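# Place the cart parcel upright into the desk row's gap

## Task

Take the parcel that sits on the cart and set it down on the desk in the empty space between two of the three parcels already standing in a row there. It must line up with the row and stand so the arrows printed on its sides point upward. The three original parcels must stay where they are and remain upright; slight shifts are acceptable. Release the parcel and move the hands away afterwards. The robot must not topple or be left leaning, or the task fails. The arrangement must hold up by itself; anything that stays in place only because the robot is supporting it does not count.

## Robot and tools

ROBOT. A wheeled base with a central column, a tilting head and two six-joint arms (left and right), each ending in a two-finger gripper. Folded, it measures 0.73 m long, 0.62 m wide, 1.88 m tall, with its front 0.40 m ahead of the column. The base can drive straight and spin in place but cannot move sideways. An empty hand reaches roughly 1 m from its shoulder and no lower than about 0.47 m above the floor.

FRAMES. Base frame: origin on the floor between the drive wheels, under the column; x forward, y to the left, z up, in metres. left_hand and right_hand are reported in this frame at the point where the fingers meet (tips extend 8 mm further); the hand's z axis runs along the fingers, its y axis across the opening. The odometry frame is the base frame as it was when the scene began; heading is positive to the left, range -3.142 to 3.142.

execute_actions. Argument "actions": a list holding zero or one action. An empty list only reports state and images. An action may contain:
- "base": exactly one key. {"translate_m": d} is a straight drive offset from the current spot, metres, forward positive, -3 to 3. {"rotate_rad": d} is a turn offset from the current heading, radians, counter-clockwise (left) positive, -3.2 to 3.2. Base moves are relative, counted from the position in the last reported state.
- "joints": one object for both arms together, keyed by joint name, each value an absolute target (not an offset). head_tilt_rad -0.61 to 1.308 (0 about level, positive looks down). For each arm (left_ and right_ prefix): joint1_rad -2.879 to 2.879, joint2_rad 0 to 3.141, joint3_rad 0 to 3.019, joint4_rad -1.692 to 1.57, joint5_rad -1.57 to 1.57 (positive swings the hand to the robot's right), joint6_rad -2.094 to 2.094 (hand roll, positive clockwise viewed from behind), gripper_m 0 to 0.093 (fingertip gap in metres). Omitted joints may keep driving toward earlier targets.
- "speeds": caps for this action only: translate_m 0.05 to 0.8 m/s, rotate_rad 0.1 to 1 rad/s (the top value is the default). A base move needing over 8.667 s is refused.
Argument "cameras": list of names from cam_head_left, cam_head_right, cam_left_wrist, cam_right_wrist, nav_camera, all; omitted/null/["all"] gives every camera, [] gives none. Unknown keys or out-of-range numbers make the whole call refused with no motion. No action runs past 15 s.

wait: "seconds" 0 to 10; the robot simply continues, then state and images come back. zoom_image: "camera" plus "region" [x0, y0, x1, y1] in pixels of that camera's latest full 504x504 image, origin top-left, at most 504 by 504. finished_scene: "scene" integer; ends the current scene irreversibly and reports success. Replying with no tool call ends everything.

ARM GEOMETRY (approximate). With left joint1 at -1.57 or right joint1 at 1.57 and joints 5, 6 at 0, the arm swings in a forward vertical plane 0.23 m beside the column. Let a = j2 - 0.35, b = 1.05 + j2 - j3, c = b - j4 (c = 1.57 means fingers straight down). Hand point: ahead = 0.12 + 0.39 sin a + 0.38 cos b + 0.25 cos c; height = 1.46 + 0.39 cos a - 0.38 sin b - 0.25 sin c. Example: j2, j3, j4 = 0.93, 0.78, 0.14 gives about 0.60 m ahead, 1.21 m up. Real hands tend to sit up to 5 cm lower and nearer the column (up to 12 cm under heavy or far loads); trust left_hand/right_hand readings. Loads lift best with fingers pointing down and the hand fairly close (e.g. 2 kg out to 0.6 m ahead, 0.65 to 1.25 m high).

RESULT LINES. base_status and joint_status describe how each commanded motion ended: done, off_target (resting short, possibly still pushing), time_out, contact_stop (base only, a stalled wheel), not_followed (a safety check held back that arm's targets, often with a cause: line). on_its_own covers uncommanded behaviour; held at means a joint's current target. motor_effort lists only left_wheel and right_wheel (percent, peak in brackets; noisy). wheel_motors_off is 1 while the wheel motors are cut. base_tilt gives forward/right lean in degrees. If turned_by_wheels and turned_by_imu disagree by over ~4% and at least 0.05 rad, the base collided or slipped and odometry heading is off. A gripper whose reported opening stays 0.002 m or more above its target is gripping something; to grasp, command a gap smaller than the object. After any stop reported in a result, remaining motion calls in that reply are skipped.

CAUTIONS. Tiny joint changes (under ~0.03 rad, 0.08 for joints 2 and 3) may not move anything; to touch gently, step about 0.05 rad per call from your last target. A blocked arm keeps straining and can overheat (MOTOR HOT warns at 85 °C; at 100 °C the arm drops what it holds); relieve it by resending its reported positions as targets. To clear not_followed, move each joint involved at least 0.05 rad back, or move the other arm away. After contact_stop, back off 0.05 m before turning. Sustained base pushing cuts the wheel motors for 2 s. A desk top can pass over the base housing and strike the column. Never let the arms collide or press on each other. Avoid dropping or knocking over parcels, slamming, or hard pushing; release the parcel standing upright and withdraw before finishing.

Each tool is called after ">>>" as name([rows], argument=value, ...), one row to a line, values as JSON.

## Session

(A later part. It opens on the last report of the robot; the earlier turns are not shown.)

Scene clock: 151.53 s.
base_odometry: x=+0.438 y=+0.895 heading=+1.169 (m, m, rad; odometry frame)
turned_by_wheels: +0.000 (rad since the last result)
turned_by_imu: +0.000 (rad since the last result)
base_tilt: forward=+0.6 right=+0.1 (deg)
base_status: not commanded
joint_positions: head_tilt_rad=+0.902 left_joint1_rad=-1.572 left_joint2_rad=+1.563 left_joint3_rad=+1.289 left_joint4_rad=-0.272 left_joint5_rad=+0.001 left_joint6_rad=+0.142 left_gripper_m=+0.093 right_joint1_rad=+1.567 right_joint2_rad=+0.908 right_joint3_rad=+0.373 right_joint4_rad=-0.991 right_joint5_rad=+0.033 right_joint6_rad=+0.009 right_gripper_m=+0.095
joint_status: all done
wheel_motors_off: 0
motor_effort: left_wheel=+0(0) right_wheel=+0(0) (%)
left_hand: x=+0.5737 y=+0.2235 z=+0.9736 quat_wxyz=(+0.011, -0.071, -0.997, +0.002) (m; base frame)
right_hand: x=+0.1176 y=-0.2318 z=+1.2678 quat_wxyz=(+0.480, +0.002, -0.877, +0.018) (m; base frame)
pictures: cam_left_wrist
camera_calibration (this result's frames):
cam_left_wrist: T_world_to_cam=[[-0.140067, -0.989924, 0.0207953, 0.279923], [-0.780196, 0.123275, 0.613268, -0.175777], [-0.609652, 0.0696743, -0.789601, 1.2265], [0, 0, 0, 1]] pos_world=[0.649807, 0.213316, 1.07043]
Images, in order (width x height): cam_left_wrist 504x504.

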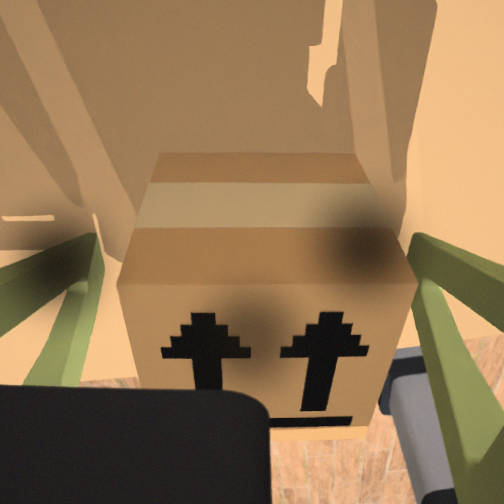

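>>> execute_actions([
  {"joints":{"left_gripper_m":0.03}},
], cameras=[])

>>> execute_actions([
  {"joints":{"left_joint2_rad":1.3,"left_joint3_rad":1.08}},
], cameras=[])

>>> execute_actions([
  {"base":{"translate_m":-0.19},"joints":{"left_joint1_rad":-1.543,"left_joint4_rad":1.24,"left_joint6_rad":0.02,"head_tilt_rad":0.75}},
], cameras=[])

>>> execute_actions([
  {"joints":{"left_joint2_rad":2.06,"left_joint3_rad":1.89}},
], cameras=["cam_left_wrist","cam_head_right"])

Scene clock: 162.60 s.
base_odometry: x=+0.438 y=+0.895 heading=+1.169 (m, m, rad; odometry frame)
turned_by_wheels: +0.000 (rad since the last result)
turned_by_imu: +0.000 (rad since the last result)
base_tilt: forward=+0.6 right=+0.2 (deg)
base_status: not commanded
joint_positions: head_tilt_rad=+0.902 left_joint1_rad=-1.572 left_joint2_rad=+1.563 left_joint3_rad=+1.289 left_joint4_rad=-0.272 left_joint5_rad=+0.001 left_joint6_rad=+0.142 left_gripper_m=+0.054 right_joint1_rad=+1.567 right_joint2_rad=+0.908 right_joint3_rad=+0.373 right_joint4_rad=-0.991 right_joint5_rad=+0.033 right_joint6_rad=+0.009 right_gripper_m=+0.095
joint_status: left_gripper_m off_target (ended at +0.054, target +0.030)
wheel_motors_off: 0
motor_effort: left_wheel=+0(0) right_wheel=+0(0) (%)
left_hand: x=+0.5737 y=+0.2236 z=+0.9736 quat_wxyz=(+0.011, -0.071, -0.997, +0.002) (m; base frame)
right_hand: x=+0.1176 y=-0.2318 z=+1.2678 quat_wxyz=(+0.480, +0.002, -0.877, +0.018) (m; base frame)
pictures: none
No camera images: the call's "cameras" was empty. Leave "cameras" out to get every camera's image.

Scene clock: 163.77 s.
base_odometry: x=+0.438 y=+0.895 heading=+1.169 (m, m, rad; odometry frame)
turned_by_wheels: +0.000 (rad since the last result)
turned_by_imu: +0.000 (rad since the last result)
base_tilt: forward=+0.6 right=+0.2 (deg)
base_status: not commanded
joint_positions: head_tilt_rad=+0.902 left_joint1_rad=-1.572 left_joint2_rad=+1.290 left_joint3_rad=+1.077 left_joint4_rad=-0.272 left_joint5_rad=+0.001 left_joint6_rad=+0.142 left_gripper_m=+0.054 right_joint1_rad=+1.567 right_joint2_rad=+0.908 right_joint3_rad=+0.373 right_joint4_rad=-0.991 right_joint5_rad=+0.033 right_joint6_rad=+0.009 right_gripper_m=+0.095
joint_status: all done
wheel_motors_off: 0
motor_effort: left_wheel=+0(0) right_wheel=+0(0) (%)
left_hand: x=+0.5620 y=+0.2237 z=+1.0726 quat_wxyz=(-0.020, -0.071, -0.997, +0.000) (m; base frame)
right_hand: x=+0.1176 y=-0.2318 z=+1.2678 quat_wxyz=(+0.480, +0.002, -0.877, +0.018) (m; base frame)
pictures: none
No camera images: the call's "cameras" was empty. Leave "cameras" out to get every camera's image.

Scene clock: 165.47 s.
base_odometry: x=+0.364 y=+0.720 heading=+1.168 (m, m, rad; odometry frame)
turned_by_wheels: -0.002 (rad since the last result)
turned_by_imu: -0.001 (rad since the last result)
base_tilt: forward=+0.6 right=+0.1 (deg)
base_status: done
joint_positions: head_tilt_rad=+0.766 left_joint1_rad=-1.543 left_joint2_rad=+1.295 left_joint3_rad=+1.075 left_joint4_rad=+1.224 left_joint5_rad=+0.001 left_joint6_rad=+0.027 left_gripper_m=+0.054 right_joint1_rad=+1.567 right_joint2_rad=+0.907 right_joint3_rad=+0.371 right_joint4_rad=-0.991 right_joint5_rad=+0.033 right_joint6_rad=+0.009 right_gripper_m=+0.095
joint_status: all done
wheel_motors_off: 0
motor_effort: left_wheel=-1(37) right_wheel=+1(60) (%)
left_hand: x=+0.7964 y=+0.2382 z=+1.3053 quat_wxyz=(-0.691, -0.013, -0.722, -0.023) (m; base frame)
right_hand: x=+0.1167 y=-0.2318 z=+1.2682 quat_wxyz=(+0.481, +0.002, -0.877, +0.018) (m; base frame)
pictures: none
No camera images: the call's "cameras" was empty. Leave "cameras" out to get every camera's image.

Scene clock: 167.17 s.
base_odometry: x=+0.364 y=+0.720 heading=+1.168 (m, m, rad; odometry frame)
turned_by_wheels: +0.000 (rad since the last result)
turned_by_imu: +0.000 (rad since the last result)
base_tilt: forward=+0.5 right=+0.3 (deg)
base_status: not commanded
joint_positions: head_tilt_rad=+0.766 left_joint1_rad=-1.543 left_joint2_rad=+2.072 left_joint3_rad=+1.862 left_joint4_rad=+1.227 left_joint5_rad=+0.001 left_joint6_rad=+0.027 left_gripper_m=+0.054 right_joint1_rad=+1.567 right_joint2_rad=+0.907 right_joint3_rad=+0.371 right_joint4_rad=-0.991 right_joint5_rad=+0.033 right_joint6_rad=+0.009 right_gripper_m=+0.095
joint_status: all done
wheel_motors_off: 0
motor_effort: left_wheel=-3(3) right_wheel=+2(2) (%)
left_hand: x=+0.8673 y=+0.2460 z=+1.0257 quat_wxyz=(-0.696, -0.013, -0.718, -0.023) (m; base frame)
right_hand: x=+0.1167 y=-0.2318 z=+1.2682 quat_wxyz=(+0.481, +0.002, -0.877, +0.018) (m; base frame)
pictures: cam_head_right, cam_left_wrist
camera_calibration (this result's frames):
cam_head_right: T_world_to_cam=[[0.0200829, -0.999789, -0.00424531, -0.0229437], [-0.729569, -0.0117513, -0.683806, 1.09918], [0.683612, 0.01683, -0.729651, 1.01674], [0, 0, 0, 1]] pos_world=[0.107332, -0.0271338, 1.49339]
cam_left_wrist: T_world_to_cam=[[-0.00299547, -0.998794, -0.0490127, 0.297109], [-0.621012, 0.0402743, -0.782766, 1.33294], [0.783796, 0.0280927, -0.620383, 0.0731968], [0, 0, 0, 1]] pos_world=[0.77129, 0.241011, 1.10335]
Images, in order (width x height): cam_head_right 504x504, cam_left_wrist 504x504.

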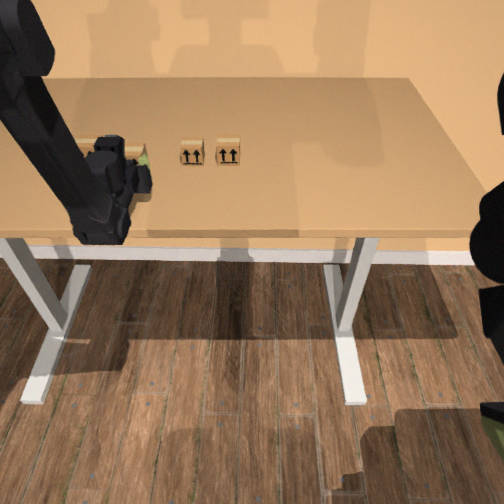

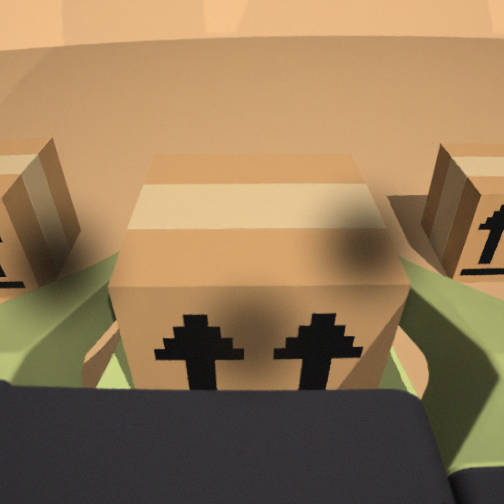

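>>> execute_actions([
  {"base":{"translate_m":0.055},"joints":{"left_joint6_rad":-0.03,"left_joint2_rad":2.13,"left_joint3_rad":1.96},"speeds":{"translate_m":0.15}},
], cameras=["cam_left_wrist","cam_head_right"])

>>> zoom_image(camera="cam_head_right", region=[60,120,260,220])

Scene clock: 176.70 s.
base_odometry: x=+0.386 y=+0.770 heading=+1.169 (m, m, rad; odometry frame)
turned_by_wheels: +0.001 (rad since the last result)
turned_by_imu: +0.001 (rad since the last result)
base_tilt: forward=+0.7 right=+0.2 (deg)
base_status: done
joint_positions: head_tilt_rad=+0.765 left_joint1_rad=-1.543 left_joint2_rad=+2.127 left_joint3_rad=+1.933 left_joint4_rad=+1.227 left_joint5_rad=+0.001 left_joint6_rad=-0.022 left_gripper_m=+0.054 right_joint1_rad=+1.567 right_joint2_rad=+0.907 right_joint3_rad=+0.375 right_joint4_rad=-0.991 right_joint5_rad=+0.033 right_joint6_rad=+0.009 right_gripper_m=+0.095
joint_status: all done
wheel_motors_off: 0
motor_effort: left_wheel=+1(48) right_wheel=-1(45) (%)
left_hand: x=+0.8696 y=+0.2461 z=+1.0111 quat_wxyz=(-0.702, +0.004, -0.712, -0.005) (m; base frame)
right_hand: x=+0.1187 y=-0.2318 z=+1.2674 quat_wxyz=(+0.479, +0.002, -0.878, +0.018) (m; base frame)
pictures: cam_head_right, cam_left_wrist
camera_calibration (this result's frames):
cam_head_right: T_world_to_cam=[[0.0200849, -0.999789, -0.00423587, -0.0229583], [-0.729247, -0.0117513, -0.684149, 1.09969], [0.683955, 0.01683, -0.72933, 1.01623], [0, 0, 0, 1]] pos_world=[0.107354, -0.0271338, 1.49342]
cam_left_wrist: T_world_to_cam=[[-0.00206859, -0.999998, -0.000161109, 0.246585], [-0.607566, 0.00138477, -0.794268, 1.33238], [0.794267, -0.00154513, -0.607567, 0.0476037], [0, 0, 0, 1]] pos_world=[0.772206, 0.244813, 1.08723]
Images, in order (width x height): cam_head_right 504x504, cam_left_wrist 504x504.

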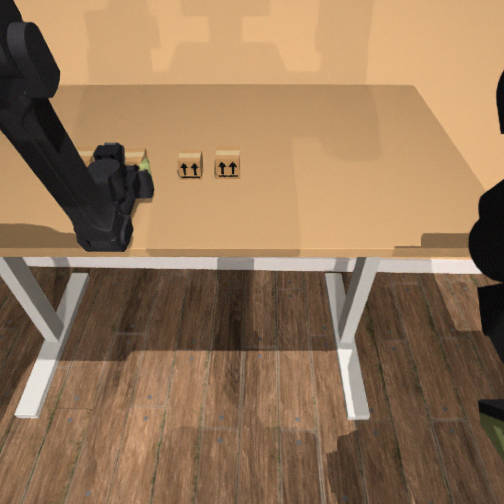

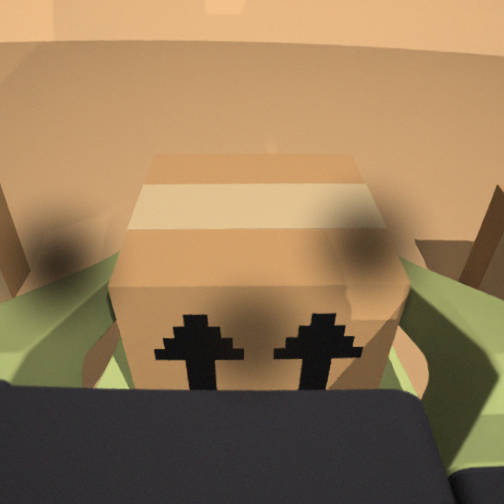

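Region (60, 120, 260, 220) of cam_head_right's 504x504 image, scaled by 2.520, with more detail than that image has.

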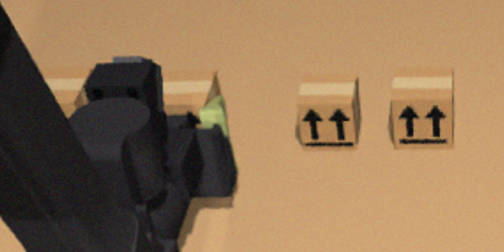

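Set down, release, withdraw straight, and inspect.

>>> execute_actions([
  {"joints":{"left_joint2_rad":2.175,"left_joint3_rad":1.995}},
], cameras=["cam_left_wrist"])

>>> execute_actions([
  {"joints":{"left_joint2_rad":2.205,"left_joint3_rad":2.02}},
], cameras=["cam_left_wrist"])

Scene clock: 182.40 s.
base_odometry: x=+0.386 y=+0.770 heading=+1.169 (m, m, rad; odometry frame)
turned_by_wheels: +0.000 (rad since the last result)
turned_by_imu: +0.000 (rad since the last result)
base_tilt: forward=+0.5 right=+0.3 (deg)
base_status: not commanded
joint_positions: head_tilt_rad=+0.765 left_joint1_rad=-1.543 left_joint2_rad=+2.166 left_joint3_rad=+1.969 left_joint4_rad=+1.229 left_joint5_rad=+0.001 left_joint6_rad=-0.021 left_gripper_m=+0.054 right_joint1_rad=+1.567 right_joint2_rad=+0.907 right_joint3_rad=+0.375 right_joint4_rad=-0.991 right_joint5_rad=+0.033 right_joint6_rad=+0.009 right_gripper_m=+0.095
joint_status: all done
wheel_motors_off: 0
motor_effort: left_wheel=+2(2) right_wheel=-2(2) (%)
left_hand: x=+0.8650 y=+0.2463 z=+0.9957 quat_wxyz=(-0.702, +0.003, -0.712, -0.006) (m; base frame)
right_hand: x=+0.1187 y=-0.2318 z=+1.2674 quat_wxyz=(+0.479, +0.002, -0.878, +0.018) (m; base frame)
pictures: cam_left_wrist
camera_calibration (this result's frames):
cam_left_wrist: T_world_to_cam=[[-0.00244886, -0.999996, -0.00128723, 0.248264], [-0.60819, 0.00251117, -0.793788, 1.31712], [0.793788, -0.00116099, -0.608194, 0.0428198], [0, 0, 0, 1]] pos_world=[0.767679, 0.245006, 1.07188]
Images, in order (width x height): cam_left_wrist 504x504.

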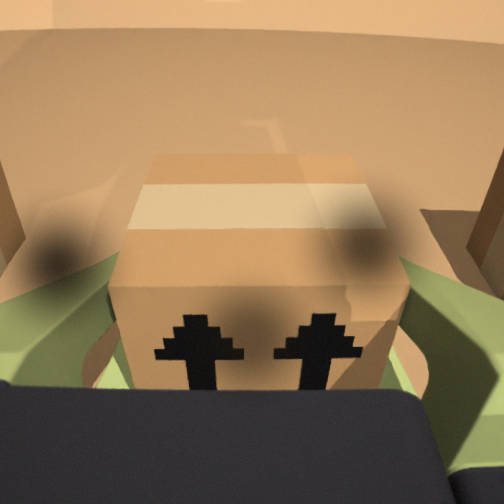

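Scene clock: 182.90 s.
base_odometry: x=+0.386 y=+0.770 heading=+1.169 (m, m, rad; odometry frame)
turned_by_wheels: +0.000 (rad since the last result)
turned_by_imu: +0.000 (rad since the last result)
base_tilt: forward=+0.6 right=+0.2 (deg)
base_status: not commanded
joint_positions: head_tilt_rad=+0.765 left_joint1_rad=-1.543 left_joint2_rad=+2.179 left_joint3_rad=+1.994 left_joint4_rad=+1.231 left_joint5_rad=+0.001 left_joint6_rad=-0.021 left_gripper_m=+0.054 right_joint1_rad=+1.567 right_joint2_rad=+0.907 right_joint3_rad=+0.375 right_joint4_rad=-0.991 right_joint5_rad=+0.033 right_joint6_rad=+0.009 right_gripper_m=+0.095
joint_status: all done
wheel_motors_off: 0
motor_effort: left_wheel=+2(2) right_wheel=-2(2) (%)
left_hand: x=+0.8681 y=+0.2464 z=+0.9959 quat_wxyz=(-0.707, +0.003, -0.708, -0.006) (m; base frame)
right_hand: x=+0.1187 y=-0.2318 z=+1.2674 quat_wxyz=(+0.479, +0.002, -0.878, +0.018) (m; base frame)
pictures: cam_left_wrist
camera_calibration (this result's frames):
cam_left_wrist: T_world_to_cam=[[-0.00276016, -0.999995, -0.00151382, 0.248807], [-0.597235, 0.00286266, -0.802061, 1.31777], [0.802062, -0.00130972, -0.59724, 0.0224262], [0, 0, 0, 1]] pos_world=[0.769716, 0.245062, 1.0707]
Images, in order (width x height): cam_left_wrist 504x504.

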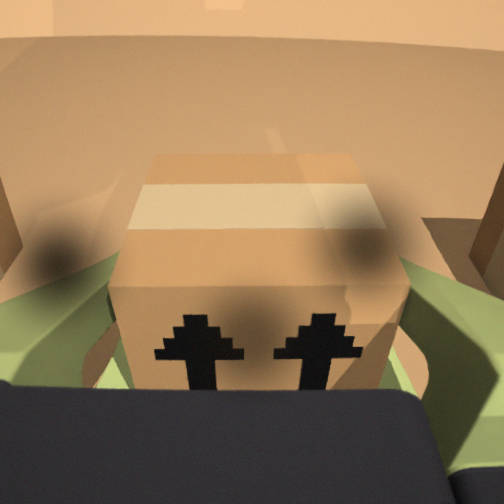

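>>> execute_actions([
  {"base":{"translate_m":0.014},"speeds":{"translate_m":0.05},"joints":{"left_joint2_rad":2.18,"left_joint3_rad":2.0}},
], cameras=[])

>>> execute_actions([
  {"joints":{"left_gripper_m":0.08}},
], cameras=[])

>>> execute_actions([
  {"base":{"translate_m":-0.13},"speeds":{"translate_m":0.15}},
], cameras=["cam_left_wrist","cam_head_right"])

Scene clock: 194.47 s.
base_odometry: x=+0.391 y=+0.783 heading=+1.170 (m, m, rad; odometry frame)
turned_by_wheels: +0.001 (rad since the last result)
turned_by_imu: +0.001 (rad since the last result)
base_tilt: forward=+0.5 right=+0.2 (deg)
base_status: done
joint_positions: head_tilt_rad=+0.765 left_joint1_rad=-1.543 left_joint2_rad=+2.179 left_joint3_rad=+1.994 left_joint4_rad=+1.236 left_joint5_rad=+0.001 left_joint6_rad=-0.021 left_gripper_m=+0.054 right_joint1_rad=+1.567 right_joint2_rad=+0.907 right_joint3_rad=+0.374 right_joint4_rad=-0.991 right_joint5_rad=+0.033 right_joint6_rad=+0.009 right_gripper_m=+0.095
joint_status: all done
wheel_motors_off: 0
motor_effort: left_wheel=+0(35) right_wheel=+0(39) (%)
left_hand: x=+0.8681 y=+0.2464 z=+0.9970 quat_wxyz=(-0.708, +0.004, -0.706, -0.006) (m; base frame)
right_hand: x=+0.1180 y=-0.2318 z=+1.2677 quat_wxyz=(+0.480, +0.002, -0.877, +0.018) (m; base frame)
pictures: none
No camera images: the call's "cameras" was empty. Leave "cameras" out to get every camera's image.

Scene clock: 195.07 s.
base_odometry: x=+0.391 y=+0.783 heading=+1.170 (m, m, rad; odometry frame)
turned_by_wheels: +0.000 (rad since the last result)
turned_by_imu: +0.000 (rad since the last result)
base_tilt: forward=+0.6 right=+0.2 (deg)
base_status: not commanded
joint_positions: head_tilt_rad=+0.765 left_joint1_rad=-1.543 left_joint2_rad=+2.179 left_joint3_rad=+1.994 left_joint4_rad=+1.236 left_joint5_rad=+0.001 left_joint6_rad=-0.021 left_gripper_m=+0.080 right_joint1_rad=+1.567 right_joint2_rad=+0.907 right_joint3_rad=+0.374 right_joint4_rad=-0.991 right_joint5_rad=+0.033 right_joint6_rad=+0.009 right_gripper_m=+0.095
joint_status: all done
wheel_motors_off: 0
motor_effort: left_wheel=+0(0) right_wheel=+0(0) (%)
left_hand: x=+0.8681 y=+0.2464 z=+0.9970 quat_wxyz=(-0.708, +0.004, -0.706, -0.006) (m; base frame)
right_hand: x=+0.1180 y=-0.2318 z=+1.2677 quat_wxyz=(+0.480, +0.002, -0.877, +0.018) (m; base frame)
pictures: none
No camera images: the call's "cameras" was empty. Leave "cameras" out to get every camera's image.

Scene clock: 196.70 s.
base_odometry: x=+0.341 y=+0.664 heading=+1.169 (m, m, rad; odometry frame)
turned_by_wheels: -0.001 (rad since the last result)
turned_by_imu: +0.000 (rad since the last result)
base_tilt: forward=+0.4 right=+0.2 (deg)
base_status: done
joint_positions: head_tilt_rad=+0.765 left_joint1_rad=-1.543 left_joint2_rad=+2.178 left_joint3_rad=+1.994 left_joint4_rad=+1.236 left_joint5_rad=+0.001 left_joint6_rad=-0.021 left_gripper_m=+0.080 right_joint1_rad=+1.567 right_joint2_rad=+0.907 right_joint3_rad=+0.372 right_joint4_rad=-0.991 right_joint5_rad=+0.033 right_joint6_rad=+0.009 right_gripper_m=+0.095
joint_status: not commanded
wheel_motors_off: 0
motor_effort: left_wheel=-3(39) right_wheel=-1(40) (%)
left_hand: x=+0.8684 y=+0.2464 z=+0.9976 quat_wxyz=(-0.709, +0.004, -0.706, -0.006) (m; base frame)
right_hand: x=+0.1172 y=-0.2318 z=+1.2680 quat_wxyz=(+0.480, +0.002, -0.877, +0.018) (m; base frame)
pictures: cam_head_right, cam_left_wrist
camera_calibration (this result's frames):
cam_head_right: T_world_to_cam=[[0.020085, -0.999789, -0.00423531, -0.0229592], [-0.729228, -0.0117513, -0.68417, 1.09972], [0.683976, 0.01683, -0.729311, 1.0162], [0, 0, 0, 1]] pos_world=[0.107355, -0.0271338, 1.49342]
cam_left_wrist: T_world_to_cam=[[-0.0025021, -0.999997, -0.000838829, 0.247943], [-0.59293, 0.00215904, -0.805251, 1.31895], [0.80525, -0.00151745, -0.592933, 0.0161439], [0, 0, 0, 1]] pos_world=[0.769666, 0.245119, 1.07187]
Images, in order (width x height): cam_head_right 504x504, cam_left_wrist 504x504.

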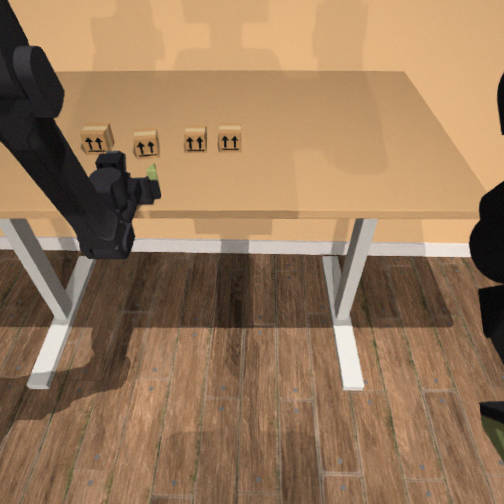

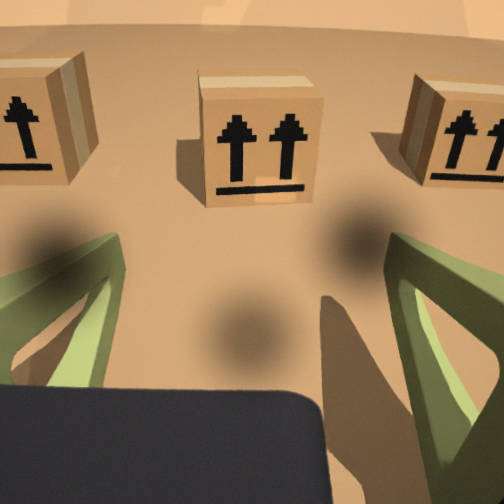

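>>> execute_actions([
  {"base":{"translate_m":0.103},"speeds":{"translate_m":0.06},"joints":{"left_gripper_m":0.025}},
], cameras=["cam_left_wrist"])

>>> execute_actions([
  {"base":{"translate_m":-0.103}},
], cameras=["cam_left_wrist","cam_head_right"])

Scene clock: 205.90 s.
base_odometry: x=+0.381 y=+0.759 heading=+1.170 (m, m, rad; odometry frame)
turned_by_wheels: +0.001 (rad since the last result)
turned_by_imu: +0.001 (rad since the last result)
base_tilt: forward=+0.7 right=+0.1 (deg)
base_status: done
joint_positions: head_tilt_rad=+0.765 left_joint1_rad=-1.543 left_joint2_rad=+2.178 left_joint3_rad=+1.994 left_joint4_rad=+1.236 left_joint5_rad=+0.001 left_joint6_rad=-0.021 left_gripper_m=+0.025 right_joint1_rad=+1.567 right_joint2_rad=+0.907 right_joint3_rad=+0.374 right_joint4_rad=-0.991 right_joint5_rad=+0.033 right_joint6_rad=+0.009 right_gripper_m=+0.095
joint_status: all done
wheel_motors_off: 0
motor_effort: left_wheel=+1(43) right_wheel=-1(63) (%)
left_hand: x=+0.8684 y=+0.2464 z=+0.9976 quat_wxyz=(-0.709, +0.004, -0.706, -0.006) (m; base frame)
right_hand: x=+0.1182 y=-0.2318 z=+1.2676 quat_wxyz=(+0.480, +0.002, -0.877, +0.018) (m; base frame)
pictures: cam_left_wrist
camera_calibration (this result's frames):
cam_left_wrist: T_world_to_cam=[[-0.0025021, -0.999997, -0.000838829, 0.247943], [-0.59293, 0.00215904, -0.805251, 1.31895], [0.80525, -0.00151745, -0.592933, 0.0161439], [0, 0, 0, 1]] pos_world=[0.769666, 0.245119, 1.07187]
Images, in order (width x height): cam_left_wrist 504x504.

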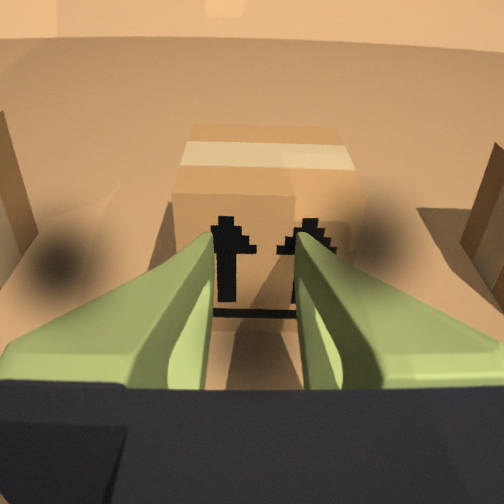

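Scene clock: 207.33 s.
base_odometry: x=+0.341 y=+0.664 heading=+1.170 (m, m, rad; odometry frame)
turned_by_wheels: -0.001 (rad since the last result)
turned_by_imu: -0.001 (rad since the last result)
base_tilt: forward=+0.6 right=+0.1 (deg)
base_status: done
joint_positions: head_tilt_rad=+0.765 left_joint1_rad=-1.543 left_joint2_rad=+2.179 left_joint3_rad=+1.994 left_joint4_rad=+1.236 left_joint5_rad=+0.001 left_joint6_rad=-0.021 left_gripper_m=+0.025 right_joint1_rad=+1.567 right_joint2_rad=+0.907 right_joint3_rad=+0.373 right_joint4_rad=-0.991 right_joint5_rad=+0.033 right_joint6_rad=+0.009 right_gripper_m=+0.095
joint_status: not commanded
wheel_motors_off: 0
motor_effort: left_wheel=-1(48) right_wheel=+0(42) (%)
left_hand: x=+0.8681 y=+0.2464 z=+0.9970 quat_wxyz=(-0.708, +0.004, -0.706, -0.006) (m; base frame)
right_hand: x=+0.1174 y=-0.2318 z=+1.2679 quat_wxyz=(+0.480, +0.002, -0.877, +0.018) (m; base frame)
pictures: cam_head_right, cam_left_wrist
camera_calibration (this result's frames):
cam_head_right: T_world_to_cam=[[0.020085, -0.999789, -0.00423493, -0.0229598], [-0.729215, -0.0117513, -0.684183, 1.09974], [0.683989, 0.01683, -0.729298, 1.01618], [0, 0, 0, 1]] pos_world=[0.107356, -0.0271338, 1.49342]
cam_left_wrist: T_world_to_cam=[[-0.00248437, -0.999997, -0.000826326, 0.247922], [-0.593544, 0.00213962, -0.804799, 1.31837], [0.804798, -0.00150896, -0.593547, 0.0170922], [0, 0, 0, 1]] pos_world=[0.769373, 0.245126, 1.07137]
Images, in order (width x height): cam_head_right 504x504, cam_left_wrist 504x504.

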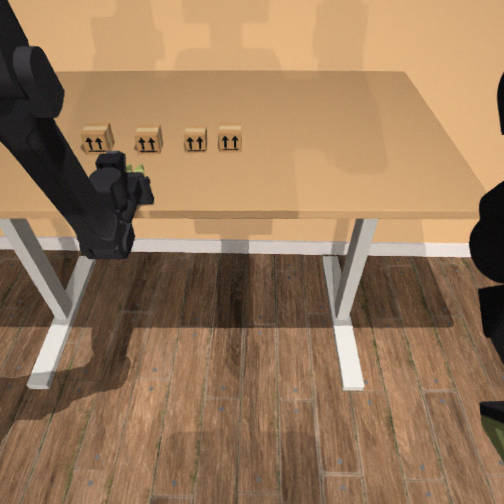

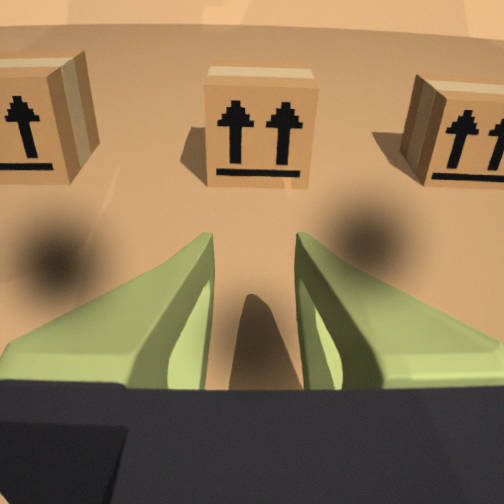

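>>> execute_actions([
  {"base":{"translate_m":-0.3},"joints":{"left_joint2_rad":0.9,"left_joint3_rad":0.5,"left_joint4_rad":0.6,"head_tilt_rad":0.5}},
], cameras=["cam_head_right"])

Scene clock: 213.43 s.
base_odometry: x=+0.224 y=+0.388 heading=+1.171 (m, m, rad; odometry frame)
turned_by_wheels: +0.001 (rad since the last result)
turned_by_imu: +0.002 (rad since the last result)
base_tilt: forward=+0.5 right=+0.3 (deg)
base_status: done
joint_positions: head_tilt_rad=+0.518 left_joint1_rad=-1.543 left_joint2_rad=+0.911 left_joint3_rad=+0.491 left_joint4_rad=+0.600 left_joint5_rad=+0.001 left_joint6_rad=-0.021 left_gripper_m=+0.025 right_joint1_rad=+1.567 right_joint2_rad=+0.907 right_joint3_rad=+0.371 right_joint4_rad=-0.991 right_joint5_rad=+0.033 right_joint6_rad=+0.009 right_gripper_m=+0.095
joint_status: all done
wheel_motors_off: 0
motor_effort: left_wheel=+1(49) right_wheel=+0(55) (%)
left_hand: x=+0.5282 y=+0.2365 z=+1.2138 quat_wxyz=(-0.345, +0.012, -0.939, -0.010) (m; base frame)
right_hand: x=+0.1164 y=-0.2318 z=+1.2683 quat_wxyz=(+0.481, +0.002, -0.877, +0.018) (m; base frame)
pictures: cam_head_right
camera_calibration (this result's frames):
cam_head_right: T_world_to_cam=[[0.0205105, -0.999789, 0.000814909, -0.0307578], [-0.539369, -0.0117513, -0.841988, 1.33327], [0.84182, 0.01683, -0.539496, 0.71599], [0, 0, 0, 1]] pos_world=[0.11702, -0.0271338, 1.50889]
Images, in order (width x height): cam_head_right 504x504.

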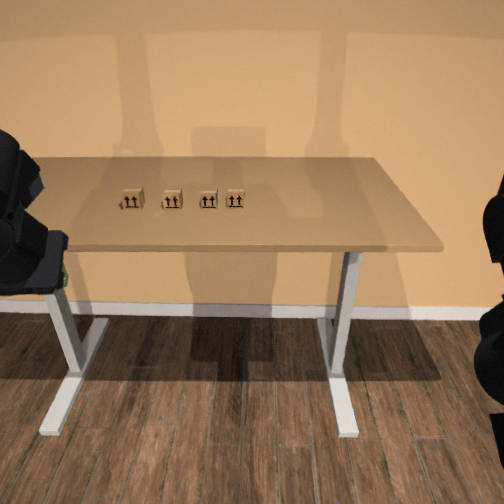

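>>> finished_scene(scene=2)

The scene is finished: the task was done.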